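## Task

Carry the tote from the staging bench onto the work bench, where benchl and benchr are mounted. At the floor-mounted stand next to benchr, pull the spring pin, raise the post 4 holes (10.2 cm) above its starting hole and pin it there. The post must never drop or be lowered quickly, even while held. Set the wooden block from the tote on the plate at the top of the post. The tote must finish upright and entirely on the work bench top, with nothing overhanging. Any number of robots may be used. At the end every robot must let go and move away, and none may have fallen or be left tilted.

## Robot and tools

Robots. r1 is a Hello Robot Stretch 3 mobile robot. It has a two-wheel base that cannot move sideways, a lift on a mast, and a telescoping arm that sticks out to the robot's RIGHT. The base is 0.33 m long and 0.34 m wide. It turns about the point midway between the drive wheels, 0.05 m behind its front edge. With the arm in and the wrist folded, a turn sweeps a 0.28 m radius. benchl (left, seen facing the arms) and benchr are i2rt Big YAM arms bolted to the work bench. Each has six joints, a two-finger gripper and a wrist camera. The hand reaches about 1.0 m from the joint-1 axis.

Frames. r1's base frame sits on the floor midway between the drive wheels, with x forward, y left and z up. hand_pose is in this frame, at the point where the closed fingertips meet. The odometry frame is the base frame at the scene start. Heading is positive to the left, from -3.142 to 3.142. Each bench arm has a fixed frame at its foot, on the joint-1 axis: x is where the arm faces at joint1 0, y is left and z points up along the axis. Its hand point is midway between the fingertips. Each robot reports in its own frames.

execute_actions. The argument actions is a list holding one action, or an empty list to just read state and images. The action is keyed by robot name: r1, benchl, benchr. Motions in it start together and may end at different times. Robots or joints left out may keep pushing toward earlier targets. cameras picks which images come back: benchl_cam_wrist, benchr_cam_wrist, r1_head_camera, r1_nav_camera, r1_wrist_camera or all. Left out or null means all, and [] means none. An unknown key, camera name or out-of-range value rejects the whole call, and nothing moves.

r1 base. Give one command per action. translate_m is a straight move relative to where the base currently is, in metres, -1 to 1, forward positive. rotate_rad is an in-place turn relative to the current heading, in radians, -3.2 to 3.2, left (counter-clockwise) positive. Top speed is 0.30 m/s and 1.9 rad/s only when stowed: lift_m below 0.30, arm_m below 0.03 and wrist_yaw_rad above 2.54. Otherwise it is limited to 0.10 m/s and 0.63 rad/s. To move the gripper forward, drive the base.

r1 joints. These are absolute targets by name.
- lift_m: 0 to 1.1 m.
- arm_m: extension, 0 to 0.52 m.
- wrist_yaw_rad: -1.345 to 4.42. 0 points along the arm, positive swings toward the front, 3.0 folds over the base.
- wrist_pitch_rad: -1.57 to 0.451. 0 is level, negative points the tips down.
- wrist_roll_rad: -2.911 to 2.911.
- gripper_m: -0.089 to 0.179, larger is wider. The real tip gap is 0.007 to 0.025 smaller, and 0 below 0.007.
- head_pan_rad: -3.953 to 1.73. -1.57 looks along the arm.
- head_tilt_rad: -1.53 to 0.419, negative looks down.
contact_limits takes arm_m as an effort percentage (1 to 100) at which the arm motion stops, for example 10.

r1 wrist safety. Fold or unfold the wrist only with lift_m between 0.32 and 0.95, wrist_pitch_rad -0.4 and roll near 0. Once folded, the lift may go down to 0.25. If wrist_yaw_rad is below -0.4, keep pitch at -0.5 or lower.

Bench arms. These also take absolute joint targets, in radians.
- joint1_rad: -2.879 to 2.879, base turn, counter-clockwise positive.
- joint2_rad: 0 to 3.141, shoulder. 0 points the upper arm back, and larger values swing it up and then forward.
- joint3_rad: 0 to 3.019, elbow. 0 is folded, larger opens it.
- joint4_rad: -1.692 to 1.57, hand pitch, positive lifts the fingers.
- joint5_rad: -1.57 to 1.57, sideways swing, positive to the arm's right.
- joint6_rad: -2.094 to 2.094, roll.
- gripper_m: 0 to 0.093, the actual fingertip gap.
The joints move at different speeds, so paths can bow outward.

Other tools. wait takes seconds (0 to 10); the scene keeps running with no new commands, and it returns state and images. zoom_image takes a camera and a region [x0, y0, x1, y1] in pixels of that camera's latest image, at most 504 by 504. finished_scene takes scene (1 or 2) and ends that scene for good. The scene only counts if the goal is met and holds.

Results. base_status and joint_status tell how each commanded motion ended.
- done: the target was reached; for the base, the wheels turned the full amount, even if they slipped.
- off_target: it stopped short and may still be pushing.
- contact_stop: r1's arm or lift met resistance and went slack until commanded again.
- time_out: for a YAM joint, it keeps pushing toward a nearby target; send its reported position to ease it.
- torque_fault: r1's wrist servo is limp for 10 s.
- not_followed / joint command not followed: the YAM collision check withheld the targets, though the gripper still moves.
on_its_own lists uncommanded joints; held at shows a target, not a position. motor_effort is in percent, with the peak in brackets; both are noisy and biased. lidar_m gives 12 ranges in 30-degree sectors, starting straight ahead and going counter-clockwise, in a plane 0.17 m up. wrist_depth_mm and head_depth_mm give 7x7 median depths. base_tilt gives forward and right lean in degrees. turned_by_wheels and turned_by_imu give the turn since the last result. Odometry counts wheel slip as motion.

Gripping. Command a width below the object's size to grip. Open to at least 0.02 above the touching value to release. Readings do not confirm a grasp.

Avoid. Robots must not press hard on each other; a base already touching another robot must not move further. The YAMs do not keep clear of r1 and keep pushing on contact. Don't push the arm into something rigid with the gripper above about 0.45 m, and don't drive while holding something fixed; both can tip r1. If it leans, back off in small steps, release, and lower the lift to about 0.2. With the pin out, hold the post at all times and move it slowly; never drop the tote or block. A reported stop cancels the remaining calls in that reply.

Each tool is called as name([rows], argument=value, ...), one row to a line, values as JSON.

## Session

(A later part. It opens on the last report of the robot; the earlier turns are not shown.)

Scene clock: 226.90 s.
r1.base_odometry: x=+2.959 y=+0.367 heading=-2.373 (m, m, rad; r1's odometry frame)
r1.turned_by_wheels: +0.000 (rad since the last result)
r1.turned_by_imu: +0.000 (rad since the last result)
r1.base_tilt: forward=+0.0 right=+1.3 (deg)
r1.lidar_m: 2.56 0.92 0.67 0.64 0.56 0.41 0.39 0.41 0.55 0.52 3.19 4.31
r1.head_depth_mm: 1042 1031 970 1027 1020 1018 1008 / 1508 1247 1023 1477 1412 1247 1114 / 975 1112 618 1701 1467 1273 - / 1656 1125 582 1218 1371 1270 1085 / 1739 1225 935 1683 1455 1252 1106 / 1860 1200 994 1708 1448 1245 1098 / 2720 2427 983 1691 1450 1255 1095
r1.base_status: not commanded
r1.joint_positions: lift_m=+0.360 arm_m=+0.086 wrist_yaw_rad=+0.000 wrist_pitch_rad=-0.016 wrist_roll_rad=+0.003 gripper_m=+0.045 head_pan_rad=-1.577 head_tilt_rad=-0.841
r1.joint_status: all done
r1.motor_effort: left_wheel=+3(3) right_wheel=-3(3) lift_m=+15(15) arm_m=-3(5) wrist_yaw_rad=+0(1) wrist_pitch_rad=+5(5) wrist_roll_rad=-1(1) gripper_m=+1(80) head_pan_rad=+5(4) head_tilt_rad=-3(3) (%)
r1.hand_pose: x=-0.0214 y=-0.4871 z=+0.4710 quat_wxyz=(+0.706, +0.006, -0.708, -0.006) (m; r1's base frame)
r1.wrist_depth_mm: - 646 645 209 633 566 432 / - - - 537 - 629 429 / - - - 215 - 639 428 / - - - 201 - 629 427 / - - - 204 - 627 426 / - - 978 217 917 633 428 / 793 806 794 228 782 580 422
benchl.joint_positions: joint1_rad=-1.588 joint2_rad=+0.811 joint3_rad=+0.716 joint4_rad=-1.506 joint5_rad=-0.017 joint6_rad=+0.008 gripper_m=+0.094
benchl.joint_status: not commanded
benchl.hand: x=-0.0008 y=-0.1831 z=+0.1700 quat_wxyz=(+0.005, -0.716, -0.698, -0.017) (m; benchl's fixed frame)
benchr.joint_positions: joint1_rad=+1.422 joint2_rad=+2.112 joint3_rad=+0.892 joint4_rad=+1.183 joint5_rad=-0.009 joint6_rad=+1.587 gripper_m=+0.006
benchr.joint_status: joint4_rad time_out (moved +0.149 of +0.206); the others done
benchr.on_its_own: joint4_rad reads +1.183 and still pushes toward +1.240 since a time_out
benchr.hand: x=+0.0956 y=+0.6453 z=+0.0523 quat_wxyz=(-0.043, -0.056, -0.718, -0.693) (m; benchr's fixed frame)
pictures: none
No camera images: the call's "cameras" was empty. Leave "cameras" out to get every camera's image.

execute_actions([
  {"r1":{"joints":{"arm_m":0.106,"lift_m":0.356}},"benchr":{"joints":{"joint2_rad":2.11}}},
], cameras=[])

execute_actions([
  {"r1":{"joints":{"gripper_m":-0.04}}},
], cameras=["r1_wrist_camera"])

execute_actions([
  {"r1":{"joints":{"arm_m":0.088}}},
], cameras=["r1_wrist_camera","r1_head_camera"])

zoom_image(camera="r1_head_camera", region=[500,190,700,320])

Scene clock: 228.90 s.
r1.base_odometry: x=+2.959 y=+0.367 heading=-2.373 (m, m, rad; r1's odometry frame)
r1.turned_by_wheels: +0.000 (rad since the last result)
r1.turned_by_imu: +0.000 (rad since the last result)
r1.base_tilt: forward=-0.1 right=+1.3 (deg)
r1.lidar_m: 2.56 0.92 0.67 0.64 0.56 0.41 0.39 0.41 0.55 0.52 3.20 4.33
r1.head_depth_mm: 1039 1035 973 1025 1022 1012 1009 / 1506 1248 1023 1477 1405 1243 1116 / 978 1113 678 1708 1470 1291 - / 1649 1125 582 1216 1363 1257 1089 / 1748 1220 960 1693 1452 1254 1103 / 1843 1208 992 1718 1459 1253 1097 / 2690 2419 992 1716 1445 1244 1096
r1.base_status: not commanded
r1.joint_positions: lift_m=+0.357 arm_m=+0.106 wrist_yaw_rad=+0.000 wrist_pitch_rad=-0.017 wrist_roll_rad=+0.003 gripper_m=+0.045 head_pan_rad=-1.577 head_tilt_rad=-0.841
r1.joint_status: all done
r1.motor_effort: left_wheel=+3(3) right_wheel=-3(3) lift_m=+14(15) arm_m=+3(2) wrist_yaw_rad=+0(0) wrist_pitch_rad=+5(5) wrist_roll_rad=-1(1) gripper_m=+0(1) head_pan_rad=+5(5) head_tilt_rad=-3(3) (%)
r1.hand_pose: x=-0.0214 y=-0.5064 z=+0.4669 quat_wxyz=(+0.706, +0.006, -0.708, -0.006) (m; r1's base frame)
r1.wrist_depth_mm: - 686 655 170 641 577 429 / - - - 176 - 640 427 / - - - 181 - 627 429 / - - - 181 - 643 423 / - - - 183 - 624 428 / - - 962 196 912 640 424 / 793 782 812 203 786 591 425
benchl.joint_positions: joint1_rad=-1.588 joint2_rad=+0.811 joint3_rad=+0.716 joint4_rad=-1.506 joint5_rad=-0.017 joint6_rad=+0.008 gripper_m=+0.094
benchl.joint_status: not commanded
benchl.hand: x=-0.0008 y=-0.1831 z=+0.1700 quat_wxyz=(+0.005, -0.716, -0.698, -0.017) (m; benchl's fixed frame)
benchr.joint_positions: joint1_rad=+1.422 joint2_rad=+2.123 joint3_rad=+0.893 joint4_rad=+1.197 joint5_rad=-0.009 joint6_rad=+1.587 gripper_m=+0.006
benchr.joint_status: all done
benchr.hand: x=+0.0955 y=+0.6450 z=+0.0495 quat_wxyz=(-0.043, -0.056, -0.716, -0.694) (m; benchr's fixed frame)
pictures: none
No camera images: the call's "cameras" was empty. Leave "cameras" out to get every camera's image.

Scene clock: 230.23 s.
r1.base_odometry: x=+2.959 y=+0.367 heading=-2.373 (m, m, rad; r1's odometry frame)
r1.turned_by_wheels: +0.000 (rad since the last result)
r1.turned_by_imu: +0.000 (rad since the last result)
r1.base_tilt: forward=-0.1 right=+1.3 (deg)
r1.lidar_m: 2.56 0.92 0.67 0.64 0.56 0.41 0.39 0.41 0.55 0.52 3.21 4.31
r1.head_depth_mm: 1040 1038 971 1029 1021 1015 1012 / 1509 1246 1024 1475 1411 1237 1110 / 978 1110 680 1696 1465 1292 - / 1667 1127 582 1210 1411 1248 1088 / 1750 1223 968 1693 1456 1254 1100 / 1861 1204 990 1718 1458 1250 1099 / 2726 2415 988 1721 1435 1249 1099
r1.base_status: not commanded
r1.joint_positions: lift_m=+0.357 arm_m=+0.106 wrist_yaw_rad=-0.009 wrist_pitch_rad=-0.017 wrist_roll_rad=+0.003 gripper_m=-0.039 head_pan_rad=-1.577 head_tilt_rad=-0.841
r1.joint_status: all done
r1.motor_effort: left_wheel=+3(3) right_wheel=-3(3) lift_m=+15(15) arm_m=+3(3) wrist_yaw_rad=+7(7) wrist_pitch_rad=+6(6) wrist_roll_rad=-1(1) gripper_m=-25(100) head_pan_rad=+4(4) head_tilt_rad=-3(3) (%)
r1.hand_pose: x=-0.0239 y=-0.5064 z=+0.4667 quat_wxyz=(+0.706, +0.003, -0.708, -0.010) (m; r1's base frame)
r1.wrist_depth_mm: - 678 668 172 657 569 420 / - - - 177 - 630 420 / - - - 178 - 609 419 / - - - 181 - 634 424 / - - - 152 - 621 424 / 998 - 981 196 915 625 424 / 783 774 795 203 791 607 420
benchl.joint_positions: joint1_rad=-1.588 joint2_rad=+0.811 joint3_rad=+0.716 joint4_rad=-1.506 joint5_rad=-0.017 joint6_rad=+0.008 gripper_m=+0.094
benchl.joint_status: not commanded
benchl.hand: x=-0.0008 y=-0.1831 z=+0.1700 quat_wxyz=(+0.005, -0.716, -0.698, -0.017) (m; benchl's fixed frame)
benchr.joint_positions: joint1_rad=+1.422 joint2_rad=+2.123 joint3_rad=+0.893 joint4_rad=+1.197 joint5_rad=-0.009 joint6_rad=+1.587 gripper_m=+0.006
benchr.joint_status: not commanded
benchr.hand: x=+0.0955 y=+0.6450 z=+0.0495 quat_wxyz=(-0.043, -0.056, -0.716, -0.694) (m; benchr's fixed frame)
pictures: r1_wrist_camera
camera_calibration (this result's frames):
r1_wrist_camera: T_world_to_cam=[[-0.99889, 0.0250565, 0.0398846, -0.032722], [-0.03361, 0.214082, -0.976237, 0.593629], [-0.0329996, -0.976494, -0.213002, -0.229964], [0, 0, 0, 1]] pos_world=[-0.0203225, -0.350823, 0.531846]
Images, in order (width x height): r1_wrist_camera 644x364.

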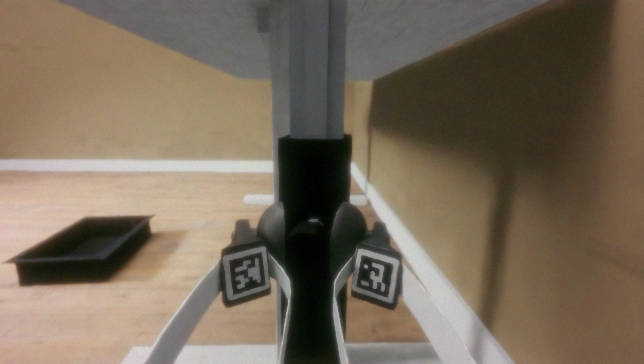

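Scene clock: 231.23 s.
r1.base_odometry: x=+2.959 y=+0.367 heading=-2.373 (m, m, rad; r1's odometry frame)
r1.turned_by_wheels: +0.000 (rad since the last result)
r1.turned_by_imu: +0.000 (rad since the last result)
r1.base_tilt: forward=-0.1 right=+1.3 (deg)
r1.lidar_m: 2.56 0.92 0.67 0.64 0.56 0.41 0.39 0.41 0.55 0.52 3.20 4.31
r1.head_depth_mm: 1035 1034 972 1027 1020 1016 1015 / 1500 1245 1023 1473 1402 1251 1118 / 971 1113 678 1687 1472 1283 - / 1659 1121 581 1217 1399 1258 1087 / 1747 1219 960 1680 1460 1251 1105 / 1834 1207 995 1720 1446 1250 1100 / 2708 2408 989 1706 1445 1245 1096
r1.base_status: not commanded
r1.joint_positions: lift_m=+0.357 arm_m=+0.089 wrist_yaw_rad=+0.000 wrist_pitch_rad=-0.015 wrist_roll_rad=+0.003 gripper_m=-0.035 head_pan_rad=-1.577 head_tilt_rad=-0.841
r1.joint_status: all done
r1.on_its_own: gripper_m is held at -0.034, not at your -0.040, by its stall guard, which is still easing
r1.motor_effort: left_wheel=+4(4) right_wheel=-4(5) lift_m=+15(15) arm_m=-6(10) wrist_yaw_rad=-1(7) wrist_pitch_rad=+5(6) wrist_roll_rad=+0(1) gripper_m=-3(24) head_pan_rad=+5(4) head_tilt_rad=-3(3) (%)
r1.hand_pose: x=-0.0213 y=-0.4895 z=+0.4674 quat_wxyz=(+0.706, +0.006, -0.708, -0.005) (m; r1's base frame)
r1.wrist_depth_mm: - 657 661 189 636 560 432 / - - - 195 - 637 426 / - - - 198 - 643 426 / - - - 199 - 642 428 / - - - 167 - 632 436 / - - - 215 961 625 431 / 791 795 776 435 788 618 420
benchl.joint_positions: joint1_rad=-1.588 joint2_rad=+0.811 joint3_rad=+0.716 joint4_rad=-1.506 joint5_rad=-0.017 joint6_rad=+0.008 gripper_m=+0.094
benchl.joint_status: not commanded
benchl.hand: x=-0.0008 y=-0.1831 z=+0.1700 quat_wxyz=(+0.005, -0.716, -0.698, -0.017) (m; benchl's fixed frame)
benchr.joint_positions: joint1_rad=+1.422 joint2_rad=+2.123 joint3_rad=+0.893 joint4_rad=+1.197 joint5_rad=-0.009 joint6_rad=+1.587 gripper_m=+0.006
benchr.joint_status: not commanded
benchr.hand: x=+0.0955 y=+0.6450 z=+0.0495 quat_wxyz=(-0.043, -0.056, -0.716, -0.694) (m; benchr's fixed frame)
pictures: r1_head_camera (sideways: a quarter turn clockwise sets it upright), r1_wrist_camera
camera_calibration (this result's frames):
r1_head_camera: T_world_to_cam=[[-0.01778, 0.743819, -0.668144, 0.886934], [0.998592, -0.0201875, -0.0490475, 0.062183], [-0.0499706, -0.668076, -0.742413, 0.91895], [0, 0, 0, 1]] pos_world=[-0.000405374, -0.0445349, 1.27789]
r1_wrist_camera: T_world_to_cam=[[-0.999088, 0.0153005, 0.0398722, -0.035424], [-0.0357498, 0.211119, -0.976806, 0.589518], [-0.0233634, -0.977341, -0.210379, -0.214653], [0, 0, 0, 1]] pos_world=[-0.0193315, -0.333706, 0.532099]
Images, in order (width x height): r1_head_camera 896x504, r1_wrist_camera 644x364.

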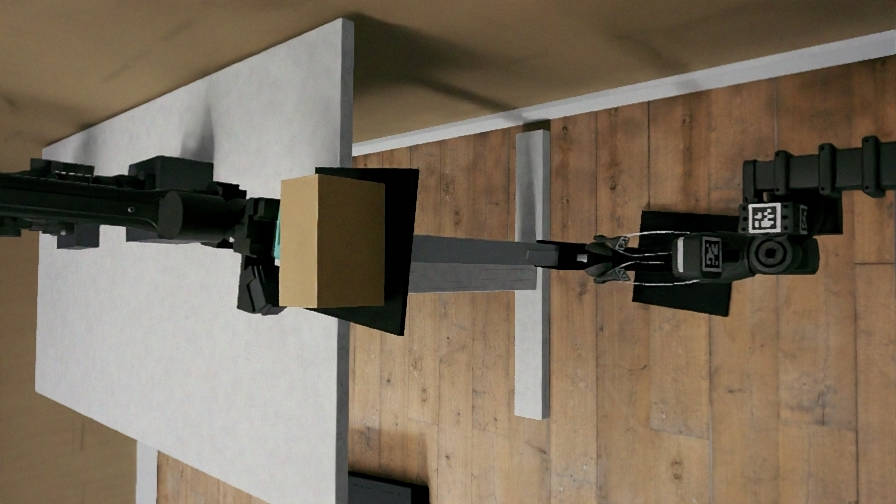

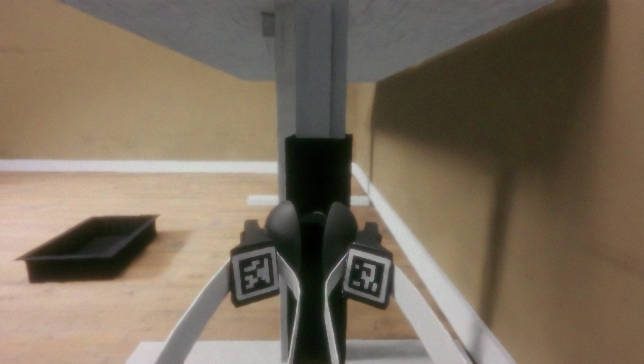

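Region (500, 190, 700, 320) of r1_head_camera's 896x504 image, scaled by 2.520, with more detail than that image has; it fills the top 328 rows of this view, and the rest is white.

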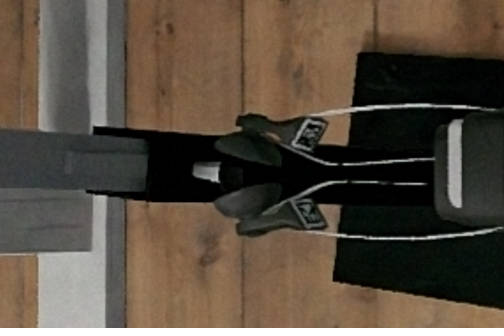

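execute_actions([
  {"r1":{"joints":{"arm_m":0.076,"gripper_m":-0.05}}},
], cameras=["r1_wrist_camera","r1_head_camera"])

zoom_image(camera="r1_head_camera", region=[500,190,700,320])

Scene clock: 232.63 s.
r1.base_odometry: x=+2.959 y=+0.367 heading=-2.373 (m, m, rad; r1's odometry frame)
r1.turned_by_wheels: +0.000 (rad since the last result)
r1.turned_by_imu: +0.000 (rad since the last result)
r1.base_tilt: forward=-0.1 right=+1.3 (deg)
r1.lidar_m: 2.55 0.92 0.67 0.64 0.56 0.41 0.39 0.40 0.55 0.52 3.22 4.32
r1.head_depth_mm: 1038 1036 970 1021 1020 1012 1011 / 1504 1247 1024 1483 1412 1239 1117 / 977 1108 677 1704 1467 1267 - / 1654 1129 580 1212 1428 1277 1084 / 1748 1219 963 1692 1460 1256 1104 / 1850 1208 994 1703 1445 1252 1101 / 2720 2420 988 1711 1447 1246 1095
r1.base_status: not commanded
r1.joint_positions: lift_m=+0.357 arm_m=+0.077 wrist_yaw_rad=+0.000 wrist_pitch_rad=-0.015 wrist_roll_rad=+0.003 gripper_m=-0.049 head_pan_rad=-1.577 head_tilt_rad=-0.841
r1.joint_status: all done
r1.motor_effort: left_wheel=+4(4) right_wheel=-3(4) lift_m=+15(15) arm_m=-5(6) wrist_yaw_rad=-1(1) wrist_pitch_rad=+5(5) wrist_roll_rad=+0(1) gripper_m=-22(82) head_pan_rad=+5(4) head_tilt_rad=-3(3) (%)
r1.hand_pose: x=-0.0214 y=-0.4774 z=+0.4674 quat_wxyz=(+0.706, +0.006, -0.708, -0.005) (m; r1's base frame)
r1.wrist_depth_mm: - 680 656 517 643 571 425 / - - - 554 - 632 431 / - - - 210 - 643 430 / - - - 210 - 636 425 / - - - - - 632 424 / 987 - - 229 943 634 423 / 776 801 764 240 761 627 426
benchl.joint_positions: joint1_rad=-1.588 joint2_rad=+0.811 joint3_rad=+0.716 joint4_rad=-1.506 joint5_rad=-0.017 joint6_rad=+0.008 gripper_m=+0.094
benchl.joint_status: not commanded
benchl.hand: x=-0.0008 y=-0.1831 z=+0.1700 quat_wxyz=(+0.005, -0.716, -0.698, -0.017) (m; benchl's fixed frame)
benchr.joint_positions: joint1_rad=+1.422 joint2_rad=+2.123 joint3_rad=+0.893 joint4_rad=+1.197 joint5_rad=-0.009 joint6_rad=+1.587 gripper_m=+0.006
benchr.joint_status: not commanded
benchr.hand: x=+0.0955 y=+0.6450 z=+0.0495 quat_wxyz=(-0.043, -0.056, -0.716, -0.694) (m; benchr's fixed frame)
pictures: r1_head_camera (sideways: a quarter turn clockwise sets it upright), r1_wrist_camera
camera_calibration (this result's frames):
r1_head_camera: T_world_to_cam=[[-0.01778, 0.743819, -0.668144, 0.886934], [0.998592, -0.0201875, -0.0490475, 0.062183], [-0.0499706, -0.668076, -0.742413, 0.91895], [0, 0, 0, 1]] pos_world=[-0.000405374, -0.0445349, 1.27789]
r1_wrist_camera: T_world_to_cam=[[-0.999084, 0.0155227, 0.0398712, -0.0355598], [-0.0357033, 0.211069, -0.976819, 0.586953], [-0.0235784, -0.977348, -0.210322, -0.202831], [0, 0, 0, 1]] pos_world=[-0.0193536, -0.321572, 0.532105]
Images, in order (width x height): r1_head_camera 896x504, r1_wrist_camera 644x364.

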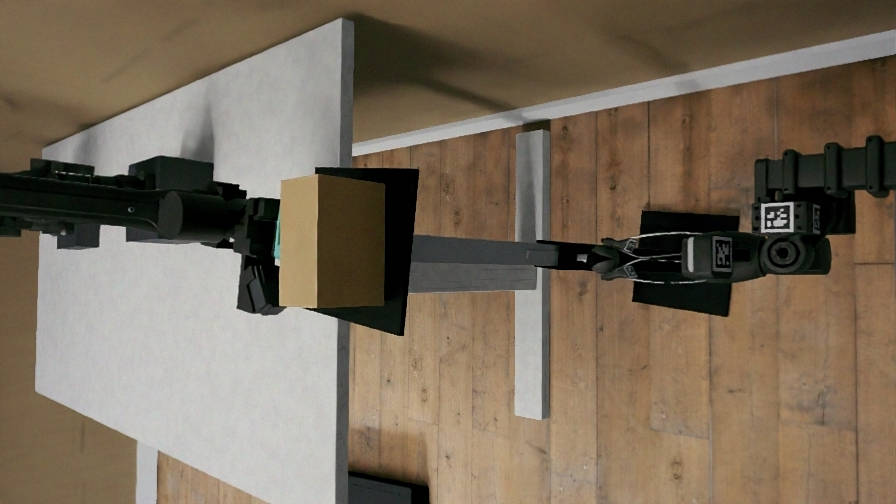

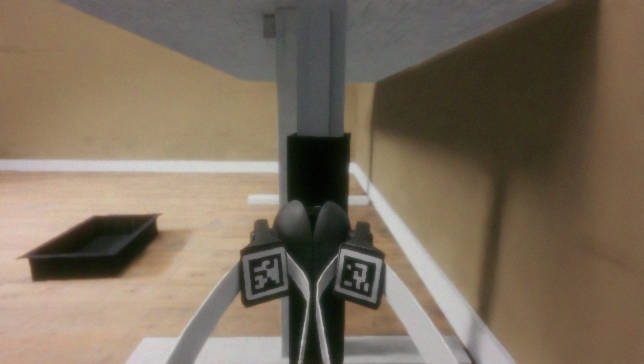

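Region (500, 190, 700, 320) of r1_head_camera's 896x504 image, scaled by 2.520, with more detail than that image has; it fills the top 328 rows of this view, and the rest is white.

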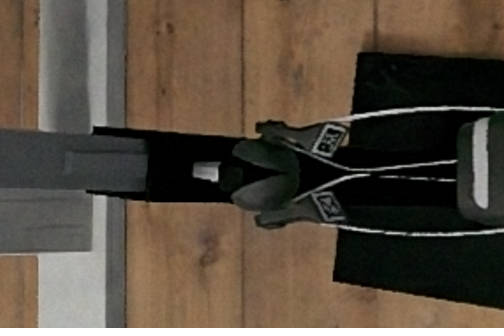

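execute_actions([
  {"r1":{"joints":{"gripper_m":0.05}}},
], cameras=[])

execute_actions([
  {"r1":{"joints":{"arm_m":0.111,"lift_m":0.361}}},
], cameras=[])

execute_actions([
  {"r1":{"joints":{"gripper_m":-0.045}}},
], cameras=[])

execute_actions([
  {"r1":{"joints":{"arm_m":0.092}}},
], cameras=["r1_wrist_camera"])

execute_actions([
  {"benchr":{"joints":{"joint2_rad":2.03,"joint4_rad":1.2}}},
], cameras=["r1_wrist_camera","r1_head_camera"])

Scene clock: 235.07 s.
r1.base_odometry: x=+2.959 y=+0.367 heading=-2.373 (m, m, rad; r1's odometry frame)
r1.turned_by_wheels: +0.000 (rad since the last result)
r1.turned_by_imu: +0.000 (rad since the last result)
r1.base_tilt: forward=+0.0 right=+1.4 (deg)
r1.lidar_m: 2.55 0.92 0.67 0.64 0.56 0.41 0.39 0.41 0.55 0.52 3.20 4.33
r1.head_depth_mm: 1039 1035 971 1027 1019 1018 1016 / 1493 1248 1020 1476 1401 1247 1113 / 975 1106 681 1696 1468 1264 - / 1661 1127 581 1217 1397 1277 1087 / 1753 1223 964 1681 1456 1251 1099 / 1855 1204 991 1716 1444 1252 1098 / 2693 2428 988 1710 1442 1246 1098
r1.base_status: not commanded
r1.joint_positions: lift_m=+0.357 arm_m=+0.076 wrist_yaw_rad=+0.000 wrist_pitch_rad=-0.016 wrist_roll_rad=+0.003 gripper_m=+0.050 head_pan_rad=-1.577 head_tilt_rad=-0.841
r1.joint_status: all done
r1.motor_effort: left_wheel=+4(3) right_wheel=-3(4) lift_m=+15(15) arm_m=-3(5) wrist_yaw_rad=-1(1) wrist_pitch_rad=+5(5) wrist_roll_rad=-1(0) gripper_m=+1(82) head_pan_rad=+4(4) head_tilt_rad=-3(3) (%)
r1.hand_pose: x=-0.0214 y=-0.4771 z=+0.4671 quat_wxyz=(+0.706, +0.006, -0.708, -0.006) (m; r1's base frame)
r1.wrist_depth_mm: - 688 666 531 640 574 424 / - - - 547 - 644 427 / - - - 210 - 640 425 / - - - 211 - 628 426 / - - - 216 - 633 427 / 987 - 888 228 925 644 426 / 777 796 738 238 736 590 424
benchl.joint_positions: joint1_rad=-1.588 joint2_rad=+0.811 joint3_rad=+0.716 joint4_rad=-1.506 joint5_rad=-0.017 joint6_rad=+0.008 gripper_m=+0.094
benchl.joint_status: not commanded
benchl.hand: x=-0.0008 y=-0.1831 z=+0.1700 quat_wxyz=(+0.005, -0.716, -0.698, -0.017) (m; benchl's fixed frame)
benchr.joint_positions: joint1_rad=+1.422 joint2_rad=+2.123 joint3_rad=+0.893 joint4_rad=+1.197 joint5_rad=-0.009 joint6_rad=+1.587 gripper_m=+0.006
benchr.joint_status: not commanded
benchr.hand: x=+0.0955 y=+0.6450 z=+0.0495 quat_wxyz=(-0.043, -0.056, -0.716, -0.694) (m; benchr's fixed frame)
pictures: none
No camera images: the call's "cameras" was empty. Leave "cameras" out to get every camera's image.

Scene clock: 236.37 s.
r1.base_odometry: x=+2.959 y=+0.367 heading=-2.373 (m, m, rad; r1's odometry frame)
r1.turned_by_wheels: +0.000 (rad since the last result)
r1.turned_by_imu: +0.000 (rad since the last result)
r1.base_tilt: forward=-0.1 right=+1.3 (deg)
r1.lidar_m: 2.56 0.92 0.67 0.64 0.56 0.41 0.39 0.41 0.55 0.52 3.22 4.32
r1.head_depth_mm: 1041 1028 975 1026 1022 1016 1013 / 1511 1244 1014 1472 1401 1242 1113 / 977 1109 679 1697 1465 1286 1096 / 1657 1127 583 1219 1370 1272 1088 / 1745 1213 961 1680 1464 1252 1104 / 1856 1205 994 1721 1454 1252 1095 / 2713 2440 988 1722 1441 1252 1094
r1.base_status: not commanded
r1.joint_positions: lift_m=+0.360 arm_m=+0.111 wrist_yaw_rad=+0.000 wrist_pitch_rad=-0.017 wrist_roll_rad=+0.003 gripper_m=+0.050 head_pan_rad=-1.577 head_tilt_rad=-0.841
r1.joint_status: all done
r1.motor_effort: left_wheel=+4(4) right_wheel=-3(3) lift_m=+35(34) arm_m=+3(6) wrist_yaw_rad=+0(0) wrist_pitch_rad=+5(5) wrist_roll_rad=+0(1) gripper_m=+1(0) head_pan_rad=+5(4) head_tilt_rad=-3(3) (%)
r1.hand_pose: x=-0.0214 y=-0.5115 z=+0.4708 quat_wxyz=(+0.706, +0.006, -0.708, -0.006) (m; r1's base frame)
r1.wrist_depth_mm: - 658 656 166 632 561 426 / - - - 172 - 639 430 / - - - 176 - 646 430 / - - - 174 - 633 422 / - - - 179 - 636 433 / - - 901 188 923 636 429 / 781 789 800 197 788 600 429
benchl.joint_positions: joint1_rad=-1.588 joint2_rad=+0.811 joint3_rad=+0.716 joint4_rad=-1.506 joint5_rad=-0.017 joint6_rad=+0.008 gripper_m=+0.094
benchl.joint_status: not commanded
benchl.hand: x=-0.0008 y=-0.1831 z=+0.1700 quat_wxyz=(+0.005, -0.716, -0.698, -0.017) (m; benchl's fixed frame)
benchr.joint_positions: joint1_rad=+1.422 joint2_rad=+2.123 joint3_rad=+0.893 joint4_rad=+1.197 joint5_rad=-0.009 joint6_rad=+1.587 gripper_m=+0.006
benchr.joint_status: not commanded
benchr.hand: x=+0.0955 y=+0.6450 z=+0.0495 quat_wxyz=(-0.043, -0.056, -0.716, -0.694) (m; benchr's fixed frame)
pictures: none
No camera images: the call's "cameras" was empty. Leave "cameras" out to get every camera's image.

Scene clock: 237.80 s.
r1.base_odometry: x=+2.959 y=+0.367 heading=-2.373 (m, m, rad; r1's odometry frame)
r1.turned_by_wheels: +0.000 (rad since the last result)
r1.turned_by_imu: +0.000 (rad since the last result)
r1.base_tilt: forward=-0.1 right=+1.3 (deg)
r1.lidar_m: 2.55 0.92 0.67 0.64 0.56 0.41 0.39 0.41 0.55 0.52 3.22 4.33
r1.head_depth_mm: 1037 1036 972 1023 1020 1016 1011 / 1500 1246 1020 1474 1402 1244 1113 / 975 1113 678 1694 1472 1294 1093 / 1662 1125 581 1218 1388 1270 1084 / 1753 1221 960 1693 1458 1246 1101 / 1859 1206 989 1713 1454 1251 1102 / 2695 2412 988 1721 1443 1242 1098
r1.base_status: not commanded
r1.joint_positions: lift_m=+0.360 arm_m=+0.111 wrist_yaw_rad=-0.012 wrist_pitch_rad=-0.017 wrist_roll_rad=+0.003 gripper_m=-0.044 head_pan_rad=-1.577 head_tilt_rad=-0.841
r1.joint_status: all done
r1.motor_effort: left_wheel=+2(4) right_wheel=-2(3) lift_m=+35(35) arm_m=+3(3) wrist_yaw_rad=+9(9) wrist_pitch_rad=+5(5) wrist_roll_rad=-1(1) gripper_m=-27(99) head_pan_rad=+4(4) head_tilt_rad=-3(3) (%)
r1.hand_pose: x=-0.0245 y=-0.5114 z=+0.4709 quat_wxyz=(+0.706, +0.002, -0.708, -0.010) (m; r1's base frame)
r1.wrist_depth_mm: - 662 588 167 624 558 421 / - - - 172 - 625 414 / - - - 176 - 615 424 / - - - 174 - 622 421 / - - - 178 - 617 422 / - - 975 189 908 607 420 / 786 790 806 198 799 611 424
benchl.joint_positions: joint1_rad=-1.588 joint2_rad=+0.811 joint3_rad=+0.716 joint4_rad=-1.506 joint5_rad=-0.017 joint6_rad=+0.008 gripper_m=+0.094
benchl.joint_status: not commanded
benchl.hand: x=-0.0008 y=-0.1831 z=+0.1700 quat_wxyz=(+0.005, -0.716, -0.698, -0.017) (m; benchl's fixed frame)
benchr.joint_positions: joint1_rad=+1.422 joint2_rad=+2.123 joint3_rad=+0.893 joint4_rad=+1.197 joint5_rad=-0.009 joint6_rad=+1.587 gripper_m=+0.006
benchr.joint_status: not commanded
benchr.hand: x=+0.0955 y=+0.6450 z=+0.0495 quat_wxyz=(-0.043, -0.056, -0.716, -0.694) (m; benchr's fixed frame)
pictures: none
No camera images: the call's "cameras" was empty. Leave "cameras" out to get every camera's image.

Scene clock: 239.20 s.
r1.base_odometry: x=+2.959 y=+0.367 heading=-2.373 (m, m, rad; r1's odometry frame)
r1.turned_by_wheels: +0.000 (rad since the last result)
r1.turned_by_imu: +0.000 (rad since the last result)
r1.base_tilt: forward=-0.1 right=+1.4 (deg)
r1.lidar_m: 2.56 0.92 0.67 0.64 0.56 0.41 0.39 0.41 0.55 0.52 3.20 4.31
r1.head_depth_mm: 1038 1036 971 1023 1022 1014 1007 / 1492 1245 1019 1483 1404 1243 1117 / 970 1108 680 1697 1465 1284 - / 1653 1122 580 1215 1402 1277 1089 / 1749 1216 965 1690 1451 1259 1109 / 1833 1206 993 1724 1445 1253 1099 / 2699 2410 985 1710 1443 1242 1095
r1.base_status: not commanded
r1.joint_positions: lift_m=+0.360 arm_m=+0.093 wrist_yaw_rad=+0.001 wrist_pitch_rad=-0.007 wrist_roll_rad=+0.003 gripper_m=-0.038 head_pan_rad=-1.577 head_tilt_rad=-0.841
r1.joint_status: all done
r1.on_its_own: gripper_m is held at -0.039, not at your -0.045, by its stall guard, which is still easing
r1.motor_effort: left_wheel=+4(6) right_wheel=-5(8) lift_m=+35(35) arm_m=-8(12) wrist_yaw_rad=-1(9) wrist_pitch_rad=+2(5) wrist_roll_rad=+0(1) gripper_m=-21(26) head_pan_rad=+4(4) head_tilt_rad=-3(2) (%)
r1.hand_pose: x=-0.0212 y=-0.4939 z=+0.4732 quat_wxyz=(+0.706, +0.003, -0.708, -0.003) (m; r1's base frame)
r1.wrist_depth_mm: - 627 615 184 593 555 430 / - - - 191 - 636 425 / - - - 195 - 640 427 / - - - 194 - 637 428 / - - - 197 - 624 428 / - - - 208 976 632 424 / 804 794 820 219 803 629 425
benchl.joint_positions: joint1_rad=-1.588 joint2_rad=+0.811 joint3_rad=+0.716 joint4_rad=-1.506 joint5_rad=-0.017 joint6_rad=+0.008 gripper_m=+0.094
benchl.joint_status: not commanded
benchl.hand: x=-0.0008 y=-0.1831 z=+0.1700 quat_wxyz=(+0.005, -0.716, -0.698, -0.017) (m; benchl's fixed frame)
benchr.joint_positions: joint1_rad=+1.422 joint2_rad=+2.127 joint3_rad=+0.894 joint4_rad=+1.197 joint5_rad=-0.009 joint6_rad=+1.587 gripper_m=+0.006
benchr.joint_status: not commanded
benchr.hand: x=+0.0955 y=+0.6450 z=+0.0471 quat_wxyz=(-0.043, -0.056, -0.717, -0.693) (m; benchr's fixed frame)
pictures: r1_wrist_camera
camera_calibration (this result's frames):
r1_wrist_camera: T_world_to_cam=[[-0.999093, 0.0152431, 0.0397596, -0.035476], [-0.0358214, 0.203952, -0.978325, 0.593341], [-0.0230218, -0.978862, -0.203221, -0.221838], [0, 0, 0, 1]] pos_world=[-0.0192966, -0.337621, 0.536809]
Images, in order (width x height): r1_wrist_camera 644x364.

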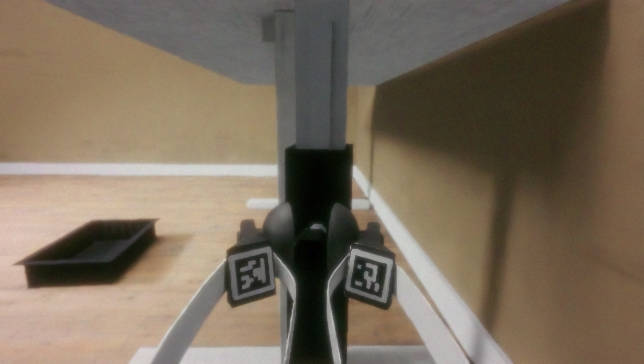

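Scene clock: 239.83 s.
r1.base_odometry: x=+2.959 y=+0.367 heading=-2.373 (m, m, rad; r1's odometry frame)
r1.turned_by_wheels: +0.000 (rad since the last result)
r1.turned_by_imu: +0.000 (rad since the last result)
r1.base_tilt: forward=+0.0 right=+1.3 (deg)
r1.lidar_m: 2.56 0.92 0.67 0.64 0.56 0.41 0.39 0.41 0.55 0.52 3.22 4.33
r1.head_depth_mm: 1039 1028 969 1021 1018 1014 1009 / 1498 1250 1015 1480 1401 1249 1110 / 972 1110 677 1702 1468 1290 - / 1645 1124 581 1220 1406 1274 1080 / 1733 1216 960 1692 1454 1253 1105 / 1846 1202 993 1731 1448 1255 1097 / 2682 2427 987 1711 1448 1244 1096
r1.base_status: not commanded
r1.joint_positions: lift_m=+0.360 arm_m=+0.093 wrist_yaw_rad=+0.001 wrist_pitch_rad=-0.007 wrist_roll_rad=+0.003 gripper_m=-0.035 head_pan_rad=-1.577 head_tilt_rad=-0.841
r1.joint_status: not commanded
r1.on_its_own: gripper_m is held at -0.036, not at your -0.045, by its stall guard, which is still easing
r1.motor_effort: left_wheel=+4(4) right_wheel=-5(4) lift_m=+34(35) arm_m=-8(8) wrist_yaw_rad=-1(1) wrist_pitch_rad=+2(2) wrist_roll_rad=-1(1) gripper_m=-21(22) head_pan_rad=+5(4) head_tilt_rad=-3(3) (%)
r1.hand_pose: x=-0.0212 y=-0.4939 z=+0.4732 quat_wxyz=(+0.706, +0.003, -0.708, -0.003) (m; r1's base frame)
r1.wrist_depth_mm: - 614 616 183 599 557 428 / - - - 191 - 636 428 / - - - 195 - 639 426 / - - - 193 - 624 424 / - - - 196 - 627 423 / - - - 209 943 634 424 / 804 797 810 219 807 633 425
benchl.joint_positions: joint1_rad=-1.588 joint2_rad=+0.811 joint3_rad=+0.716 joint4_rad=-1.506 joint5_rad=-0.017 joint6_rad=+0.008 gripper_m=+0.094
benchl.joint_status: not commanded
benchl.hand: x=-0.0008 y=-0.1831 z=+0.1700 quat_wxyz=(+0.005, -0.716, -0.698, -0.017) (m; benchl's fixed frame)
benchr.joint_positions: joint1_rad=+1.422 joint2_rad=+2.118 joint3_rad=+0.894 joint4_rad=+1.177 joint5_rad=-0.009 joint6_rad=+1.587 gripper_m=+0.006
benchr.joint_status: all done
benchr.hand: x=+0.0956 y=+0.6455 z=+0.0475 quat_wxyz=(-0.042, -0.056, -0.721, -0.689) (m; benchr's fixed frame)
pictures: r1_head_camera (sideways: a quarter turn clockwise sets it upright), r1_wrist_camera
camera_calibration (this result's frames):
r1_head_camera: T_world_to_cam=[[-0.0177991, 0.743997, -0.667946, 0.886675], [0.998593, -0.0201473, -0.0490512, 0.0621879], [-0.0499513, -0.667879, -0.742592, 0.919182], [0, 0, 0, 1]] pos_world=[-0.000404125, -0.0445287, 1.27788]
r1_wrist_camera: T_world_to_cam=[[-0.999093, 0.0152429, 0.0397594, -0.0354761], [-0.0358213, 0.203952, -0.978325, 0.593339], [-0.0230215, -0.978862, -0.203221, -0.221829], [0, 0, 0, 1]] pos_world=[-0.0192966, -0.337612, 0.536809]
Images, in order (width x height): r1_head_camera 896x504, r1_wrist_camera 644x364.

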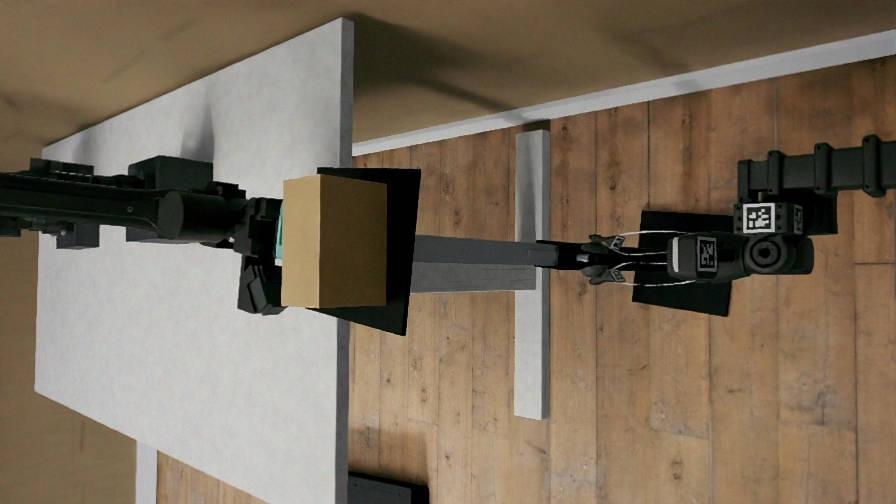

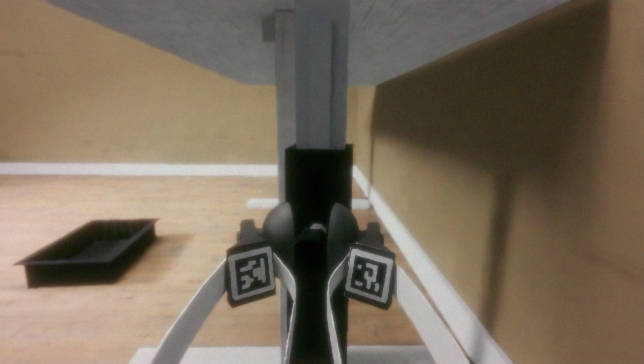

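execute_actions([
  {"benchr":{"joints":{"joint2_rad":1.91,"joint4_rad":1.12}}},
], cameras=["r1_wrist_camera","r1_head_camera"])

Scene clock: 242.07 s.
r1.base_odometry: x=+2.959 y=+0.367 heading=-2.373 (m, m, rad; r1's odometry frame)
r1.turned_by_wheels: +0.000 (rad since the last result)
r1.turned_by_imu: +0.000 (rad since the last result)
r1.base_tilt: forward=+0.0 right=+1.3 (deg)
r1.lidar_m: 2.55 0.92 0.67 0.64 0.56 0.41 0.39 0.41 0.55 0.52 3.18 4.34
r1.head_depth_mm: 1042 1033 972 1029 1021 1019 1013 / 1502 1249 1020 1485 1398 1241 1116 / 972 1108 618 1702 1470 1285 - / 1662 1124 581 1217 1403 1275 1087 / 1752 1217 933 1676 1457 1257 1100 / 1841 1207 992 1711 1441 1252 1100 / 2728 2407 987 1705 1445 1244 1095
r1.base_status: not commanded
r1.joint_positions: lift_m=+0.360 arm_m=+0.093 wrist_yaw_rad=+0.001 wrist_pitch_rad=-0.007 wrist_roll_rad=+0.003 gripper_m=-0.032 head_pan_rad=-1.577 head_tilt_rad=-0.841
r1.joint_status: not commanded
r1.on_its_own: gripper_m is held at -0.033, not at your -0.045, by its stall guard, which is not easing now
r1.motor_effort: left_wheel=+4(4) right_wheel=-4(5) lift_m=+35(35) arm_m=-7(8) wrist_yaw_rad=-1(1) wrist_pitch_rad=+2(2) wrist_roll_rad=+0(0) gripper_m=-18(20) head_pan_rad=+4(5) head_tilt_rad=-3(3) (%)
r1.hand_pose: x=-0.0213 y=-0.4937 z=+0.4733 quat_wxyz=(+0.706, +0.003, -0.708, -0.003) (m; r1's base frame)
r1.wrist_depth_mm: - 626 616 184 594 561 425 / - - - 191 - 646 432 / - - - 196 - 638 427 / - - - 194 - 620 424 / - - - 197 - 636 424 / 977 - - 208 936 627 425 / 776 803 785 429 822 629 424
benchl.joint_positions: joint1_rad=-1.588 joint2_rad=+0.811 joint3_rad=+0.716 joint4_rad=-1.506 joint5_rad=-0.017 joint6_rad=+0.008 gripper_m=+0.094
benchl.joint_status: not commanded
benchl.hand: x=-0.0008 y=-0.1831 z=+0.1700 quat_wxyz=(+0.005, -0.716, -0.698, -0.017) (m; benchl's fixed frame)
benchr.joint_positions: joint1_rad=+1.422 joint2_rad=+2.067 joint3_rad=+0.893 joint4_rad=+1.074 joint5_rad=-0.009 joint6_rad=+1.587 gripper_m=+0.008
benchr.joint_status: joint2_rad time_out (moved -0.051 of -0.208); the others done
benchr.on_its_own: joint2_rad reads +2.067 and still pushes toward +1.910 since a time_out
benchr.hand: x=+0.0959 y=+0.6472 z=+0.0544 quat_wxyz=(-0.041, -0.058, -0.739, -0.670) (m; benchr's fixed frame)
pictures: r1_head_camera (sideways: a quarter turn clockwise sets it upright), r1_wrist_camera
camera_calibration (this result's frames):
r1_head_camera: T_world_to_cam=[[-0.0177989, 0.743997, -0.667946, 0.886675], [0.998593, -0.0201475, -0.0490512, 0.0621879], [-0.0499514, -0.667879, -0.742592, 0.919182], [0, 0, 0, 1]] pos_world=[-0.000404136, -0.0445287, 1.27788]
r1_wrist_camera: T_world_to_cam=[[-0.999091, 0.0153538, 0.039767, -0.0354554], [-0.0358076, 0.203892, -0.978338, 0.593304], [-0.0231294, -0.978873, -0.203157, -0.221732], [0, 0, 0, 1]] pos_world=[-0.0193069, -0.337473, 0.536816]
Images, in order (width x height): r1_head_camera 896x504, r1_wrist_camera 644x364.

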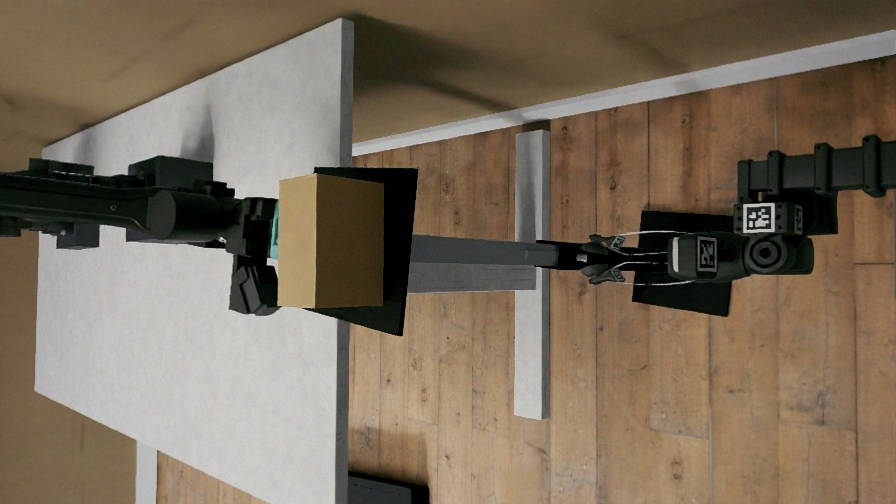

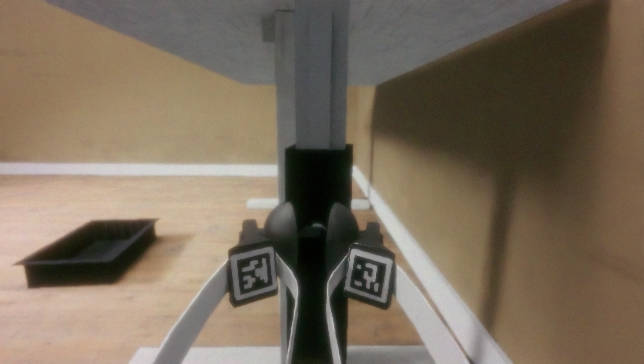

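execute_actions([
  {"r1":{"joints":{"gripper_m":0.04,"wrist_roll_rad":0.0,"arm_m":0.099,"lift_m":0.364}},"benchr":{"joints":{"joint2_rad":2.125,"joint4_rad":1.23}}},
], cameras=["r1_wrist_camera"])

zoom_image(camera="r1_wrist_camera", region=[230,170,400,290])

execute_actions([
  {"r1":{"joints":{"gripper_m":-0.085}}},
], cameras=["r1_wrist_camera"])

execute_actions([
  {"r1":{"joints":{"arm_m":0.082}}},
], cameras=["r1_wrist_camera","r1_head_camera"])

zoom_image(camera="r1_head_camera", region=[540,220,660,300])

Scene clock: 244.70 s.
r1.base_odometry: x=+2.959 y=+0.367 heading=-2.373 (m, m, rad; r1's odometry frame)
r1.turned_by_wheels: +0.000 (rad since the last result)
r1.turned_by_imu: +0.000 (rad since the last result)
r1.base_tilt: forward=-0.1 right=+1.3 (deg)
r1.lidar_m: 2.56 0.92 0.67 0.64 0.56 0.41 0.39 0.41 0.55 0.52 3.19 4.31
r1.head_depth_mm: 1041 1030 971 1028 1017 1015 1019 / 1504 1245 1016 1481 1402 1245 1110 / 975 1112 679 1693 1462 1281 - / 1651 1126 580 1222 1380 1278 1087 / 1752 1222 963 1685 1451 1257 1098 / 1849 1202 992 1720 1446 1254 1103 / 2700 2411 990 1719 1450 1247 1095
r1.base_status: not commanded
r1.joint_positions: lift_m=+0.364 arm_m=+0.099 wrist_yaw_rad=+0.000 wrist_pitch_rad=-0.021 wrist_roll_rad=+0.003 gripper_m=+0.040 head_pan_rad=-1.577 head_tilt_rad=-0.841
r1.joint_status: all done
r1.motor_effort: left_wheel=+2(4) right_wheel=-2(4) lift_m=+34(33) arm_m=+3(11) wrist_yaw_rad=+0(1) wrist_pitch_rad=+6(7) wrist_roll_rad=-1(1) gripper_m=+1(79) head_pan_rad=+4(5) head_tilt_rad=-3(3) (%)
r1.hand_pose: x=-0.0215 y=-0.4993 z=+0.4729 quat_wxyz=(+0.706, +0.007, -0.708, -0.008) (m; r1's base frame)
r1.wrist_depth_mm: - 651 647 177 625 555 428 / - - - 185 - 639 430 / - - - 189 - 629 425 / - - - 189 - 639 429 / - - - 191 - 632 424 / - - 960 203 928 637 426 / 790 787 791 212 795 612 428
benchl.joint_positions: joint1_rad=-1.588 joint2_rad=+0.811 joint3_rad=+0.716 joint4_rad=-1.506 joint5_rad=-0.017 joint6_rad=+0.008 gripper_m=+0.094
benchl.joint_status: not commanded
benchl.hand: x=-0.0008 y=-0.1831 z=+0.1700 quat_wxyz=(+0.005, -0.716, -0.698, -0.017) (m; benchl's fixed frame)
benchr.joint_positions: joint1_rad=+1.422 joint2_rad=+2.124 joint3_rad=+0.894 joint4_rad=+1.199 joint5_rad=-0.009 joint6_rad=+1.587 gripper_m=+0.006
benchr.joint_status: all done
benchr.hand: x=+0.0955 y=+0.6451 z=+0.0490 quat_wxyz=(-0.043, -0.056, -0.716, -0.695) (m; benchr's fixed frame)
pictures: r1_wrist_camera
camera_calibration (this result's frames):
r1_wrist_camera: T_world_to_cam=[[-0.999076, 0.015803, 0.0399768, -0.0354793], [-0.0356036, 0.216934, -0.975537, 0.599236], [-0.0240887, -0.976058, -0.21617, -0.219745], [0, 0, 0, 1]] pos_world=[-0.0194049, -0.343918, 0.538493]
Images, in order (width x height): r1_wrist_camera 644x364.

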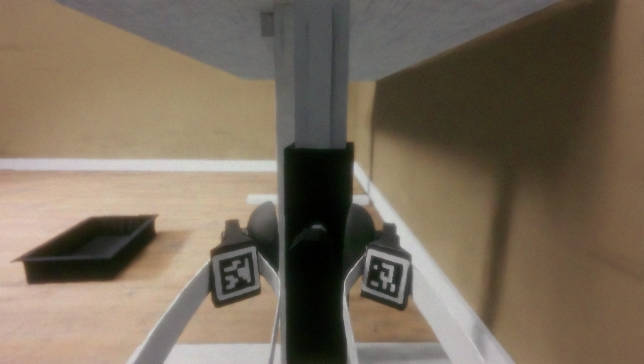

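Region (230, 170, 400, 290) of r1_wrist_camera's 644x364 image, scaled by 2.965; it fills the top 356 rows of this view, and the rest is white.

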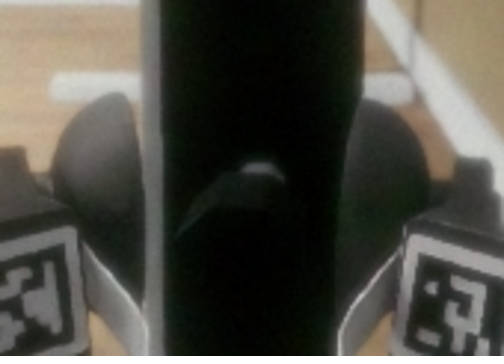

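Scene clock: 246.43 s.
r1.base_odometry: x=+2.959 y=+0.367 heading=-2.373 (m, m, rad; r1's odometry frame)
r1.turned_by_wheels: +0.000 (rad since the last result)
r1.turned_by_imu: +0.000 (rad since the last result)
r1.base_tilt: forward=-0.1 right=+1.4 (deg)
r1.lidar_m: 2.55 0.92 0.67 0.64 0.56 0.41 0.39 0.41 0.55 0.52 3.21 4.32
r1.head_depth_mm: 1037 1035 972 1023 1025 1014 1011 / 1492 1245 1019 1475 1410 1247 1116 / 978 1114 680 1695 1468 1288 - / 1644 1127 580 1218 1414 1268 1084 / 1739 1220 963 1684 1457 1252 1100 / 1846 1212 990 1717 1451 1252 1106 / 2739 2427 985 1711 1437 1244 1091
r1.base_status: not commanded
r1.joint_positions: lift_m=+0.364 arm_m=+0.099 wrist_yaw_rad=+0.000 wrist_pitch_rad=-0.016 wrist_roll_rad=+0.003 gripper_m=-0.083 head_pan_rad=-1.577 head_tilt_rad=-0.841
r1.joint_status: all done
r1.motor_effort: left_wheel=+3(3) right_wheel=-3(3) lift_m=+34(34) arm_m=-2(3) wrist_yaw_rad=+0(0) wrist_pitch_rad=+5(6) wrist_roll_rad=+0(1) gripper_m=-38(99) head_pan_rad=+4(4) head_tilt_rad=-3(3) (%)
r1.hand_pose: x=-0.0215 y=-0.5000 z=+0.4739 quat_wxyz=(+0.706, +0.006, -0.708, -0.006) (m; r1's base frame)
r1.wrist_depth_mm: - 653 647 176 612 554 426 / - - - 184 - 635 425 / - - - 189 - 628 424 / - - - 186 - 634 421 / - - - 189 - 637 428 / - - - 202 949 622 424 / 792 808 799 213 825 635 426
benchl.joint_positions: joint1_rad=-1.588 joint2_rad=+0.811 joint3_rad=+0.716 joint4_rad=-1.506 joint5_rad=-0.017 joint6_rad=+0.008 gripper_m=+0.094
benchl.joint_status: not commanded
benchl.hand: x=-0.0008 y=-0.1831 z=+0.1700 quat_wxyz=(+0.005, -0.716, -0.698, -0.017) (m; benchl's fixed frame)
benchr.joint_positions: joint1_rad=+1.422 joint2_rad=+2.124 joint3_rad=+0.894 joint4_rad=+1.199 joint5_rad=-0.009 joint6_rad=+1.587 gripper_m=+0.006
benchr.joint_status: not commanded
benchr.hand: x=+0.0955 y=+0.6451 z=+0.0490 quat_wxyz=(-0.043, -0.056, -0.716, -0.695) (m; benchr's fixed frame)
pictures: r1_wrist_camera
camera_calibration (this result's frames):
r1_wrist_camera: T_world_to_cam=[[-0.999076, 0.0159728, 0.0399095, -0.0353959], [-0.0356036, 0.212793, -0.976448, 0.598795], [-0.0240891, -0.976967, -0.212028, -0.222552], [0, 0, 0, 1]] pos_world=[-0.019405, -0.34428, 0.538918]
Images, in order (width x height): r1_wrist_camera 644x364.

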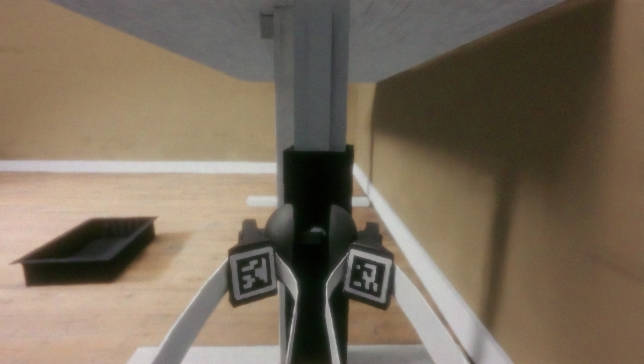

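Scene clock: 247.40 s.
r1.base_odometry: x=+2.959 y=+0.367 heading=-2.373 (m, m, rad; r1's odometry frame)
r1.turned_by_wheels: +0.000 (rad since the last result)
r1.turned_by_imu: +0.000 (rad since the last result)
r1.base_tilt: forward=+0.0 right=+1.3 (deg)
r1.lidar_m: 2.56 0.92 0.67 0.64 0.56 0.41 0.39 0.41 0.55 0.52 3.21 4.33
r1.head_depth_mm: 1041 1033 973 1026 1019 1018 1007 / 1491 1243 1019 1479 1402 1247 1111 / 973 1108 912 1702 1469 1258 - / 1659 1128 581 1219 1390 1253 1090 / 1760 1220 960 1691 1451 1251 1105 / 1845 1208 993 1718 1447 1250 1096 / 2714 2415 991 1722 1445 1250 1099
r1.base_status: not commanded
r1.joint_positions: lift_m=+0.364 arm_m=+0.083 wrist_yaw_rad=+0.001 wrist_pitch_rad=-0.008 wrist_roll_rad=+0.003 gripper_m=-0.080 head_pan_rad=-1.577 head_tilt_rad=-0.841
r1.joint_status: all done
r1.motor_effort: left_wheel=+4(4) right_wheel=-4(5) lift_m=+35(34) arm_m=-5(13) wrist_yaw_rad=-1(2) wrist_pitch_rad=+3(5) wrist_roll_rad=-1(1) gripper_m=-35(39) head_pan_rad=+4(5) head_tilt_rad=-3(3) (%)
r1.hand_pose: x=-0.0211 y=-0.4835 z=+0.4761 quat_wxyz=(+0.706, +0.004, -0.708, -0.003) (m; r1's base frame)
r1.wrist_depth_mm: - 621 612 479 589 555 433 / - - - 546 - 642 430 / - - - 557 - 651 427 / - - - 204 - 636 424 / - - - - - 628 425 / - - - 220 966 631 427 / 818 804 833 230 815 642 430
benchl.joint_positions: joint1_rad=-1.588 joint2_rad=+0.811 joint3_rad=+0.716 joint4_rad=-1.506 joint5_rad=-0.017 joint6_rad=+0.008 gripper_m=+0.094
benchl.joint_status: not commanded
benchl.hand: x=-0.0008 y=-0.1831 z=+0.1700 quat_wxyz=(+0.005, -0.716, -0.698, -0.017) (m; benchl's fixed frame)
benchr.joint_positions: joint1_rad=+1.422 joint2_rad=+2.139 joint3_rad=+0.897 joint4_rad=+1.199 joint5_rad=-0.009 joint6_rad=+1.587 gripper_m=+0.006
benchr.joint_status: not commanded
benchr.hand: x=+0.0955 y=+0.6451 z=+0.0410 quat_wxyz=(-0.042, -0.056, -0.720, -0.691) (m; benchr's fixed frame)
pictures: r1_head_camera (sideways: a quarter turn clockwise sets it upright), r1_wrist_camera
camera_calibration (this result's frames):
r1_head_camera: T_world_to_cam=[[-0.0177991, 0.743997, -0.667946, 0.886675], [0.998593, -0.0201473, -0.0490512, 0.0621879], [-0.0499513, -0.667879, -0.742592, 0.919182], [0, 0, 0, 1]] pos_world=[-0.000404125, -0.0445287, 1.27788]
r1_wrist_camera: T_world_to_cam=[[-0.999102, 0.014613, 0.0397797, -0.0359065], [-0.0359535, 0.204636, -0.978178, 0.594259], [-0.0224344, -0.978729, -0.203927, -0.210723], [0, 0, 0, 1]] pos_world=[-0.0192359, -0.327323, 0.539747]
Images, in order (width x height): r1_head_camera 896x504, r1_wrist_camera 644x364.

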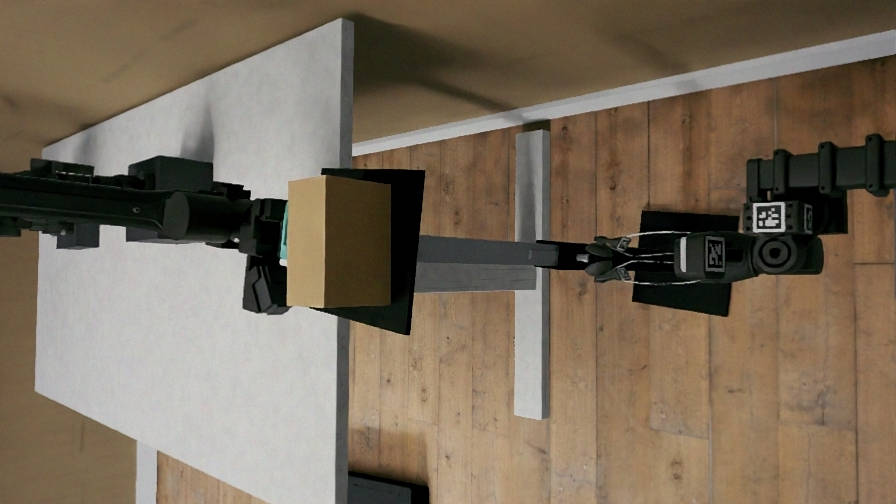

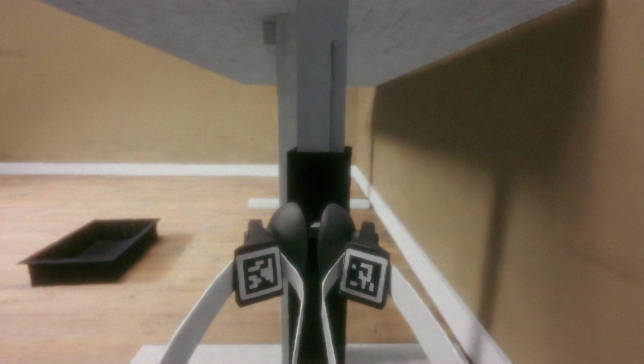

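Region (540, 220, 660, 300) of r1_head_camera's 896x504 image, scaled by 4.200, with more detail than that image has.

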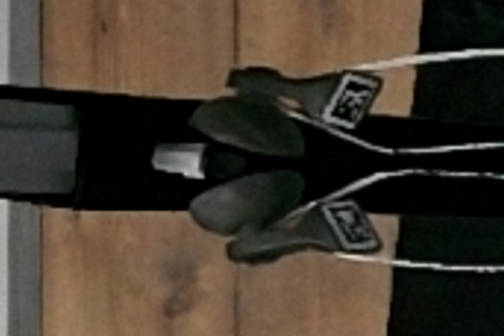

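execute_actions([
  {"benchr":{"joints":{"joint2_rad":1.9,"joint4_rad":1.1}}},
], cameras=["r1_head_camera"])

Scene clock: 250.00 s.
r1.base_odometry: x=+2.959 y=+0.367 heading=-2.373 (m, m, rad; r1's odometry frame)
r1.turned_by_wheels: +0.000 (rad since the last result)
r1.turned_by_imu: +0.000 (rad since the last result)
r1.base_tilt: forward=-0.1 right=+1.3 (deg)
r1.lidar_m: 2.56 0.92 0.67 0.64 0.56 0.41 0.39 0.41 0.55 0.52 3.20 4.34
r1.head_depth_mm: 1038 1035 972 1024 1021 1016 1009 / 1502 1245 1020 1480 1396 1238 1113 / 978 1114 618 1694 1465 1265 - / 1656 1125 579 1217 1419 1253 1091 / 1754 1218 931 1686 1447 1253 1101 / 1847 1207 994 1706 1442 1250 1099 / 2711 2429 986 1711 1452 1249 1091
r1.base_status: not commanded
r1.joint_positions: lift_m=+0.364 arm_m=+0.082 wrist_yaw_rad=+0.000 wrist_pitch_rad=-0.007 wrist_roll_rad=+0.003 gripper_m=-0.067 head_pan_rad=-1.577 head_tilt_rad=-0.841
r1.joint_status: not commanded
r1.on_its_own: gripper_m is held at -0.068, not at your -0.085, by its stall guard, which is still easing
r1.motor_effort: left_wheel=+2(4) right_wheel=-1(4) lift_m=+34(35) arm_m=-2(5) wrist_yaw_rad=+0(1) wrist_pitch_rad=+2(3) wrist_roll_rad=+0(1) gripper_m=-28(34) head_pan_rad=+4(5) head_tilt_rad=-3(3) (%)
r1.hand_pose: x=-0.0215 y=-0.4832 z=+0.4763 quat_wxyz=(+0.706, +0.003, -0.708, -0.003) (m; r1's base frame)
r1.wrist_depth_mm: - 611 600 490 593 567 430 / - - - 552 - 634 425 / - - - 554 - 634 426 / - - - 204 - 631 423 / - - - - - 636 428 / 1000 - - 221 939 626 425 / 814 835 831 233 824 628 427
benchl.joint_positions: joint1_rad=-1.588 joint2_rad=+0.811 joint3_rad=+0.716 joint4_rad=-1.506 joint5_rad=-0.017 joint6_rad=+0.008 gripper_m=+0.094
benchl.joint_status: not commanded
benchl.hand: x=-0.0008 y=-0.1831 z=+0.1700 quat_wxyz=(+0.005, -0.716, -0.698, -0.017) (m; benchl's fixed frame)
benchr.joint_positions: joint1_rad=+1.422 joint2_rad=+2.060 joint3_rad=+0.892 joint4_rad=+1.055 joint5_rad=-0.009 joint6_rad=+1.586 gripper_m=+0.008
benchr.joint_status: joint2_rad time_out (moved -0.080 of -0.239); the others done
benchr.on_its_own: joint2_rad reads +2.060 and still pushes toward +1.900 since a time_out
benchr.hand: x=+0.0958 y=+0.6470 z=+0.0539 quat_wxyz=(-0.041, -0.058, -0.743, -0.665) (m; benchr's fixed frame)
pictures: r1_head_camera (sideways: a quarter turn clockwise sets it upright)
camera_calibration (this result's frames):
r1_head_camera: T_world_to_cam=[[-0.017799, 0.743997, -0.667946, 0.886675], [0.998593, -0.0201474, -0.0490512, 0.0621879], [-0.0499513, -0.667879, -0.742592, 0.919182], [0, 0, 0, 1]] pos_world=[-0.00040413, -0.0445287, 1.27788]
Images, in order (width x height): r1_head_camera 896x504.

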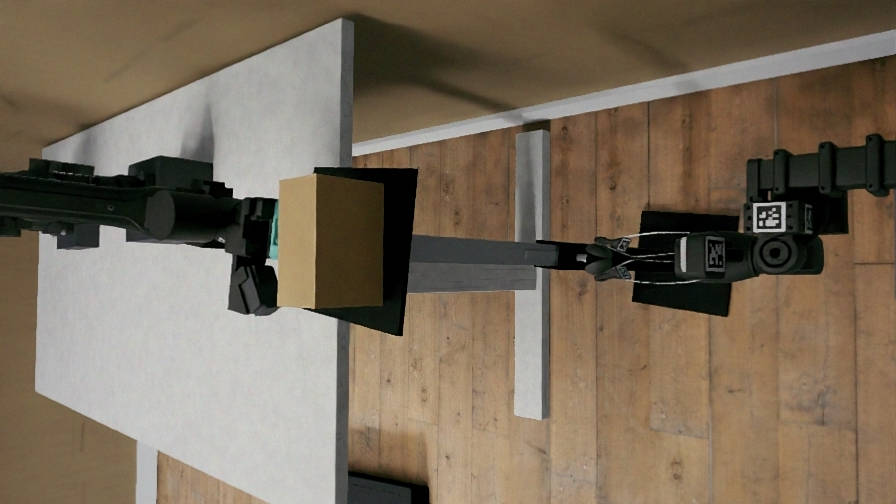

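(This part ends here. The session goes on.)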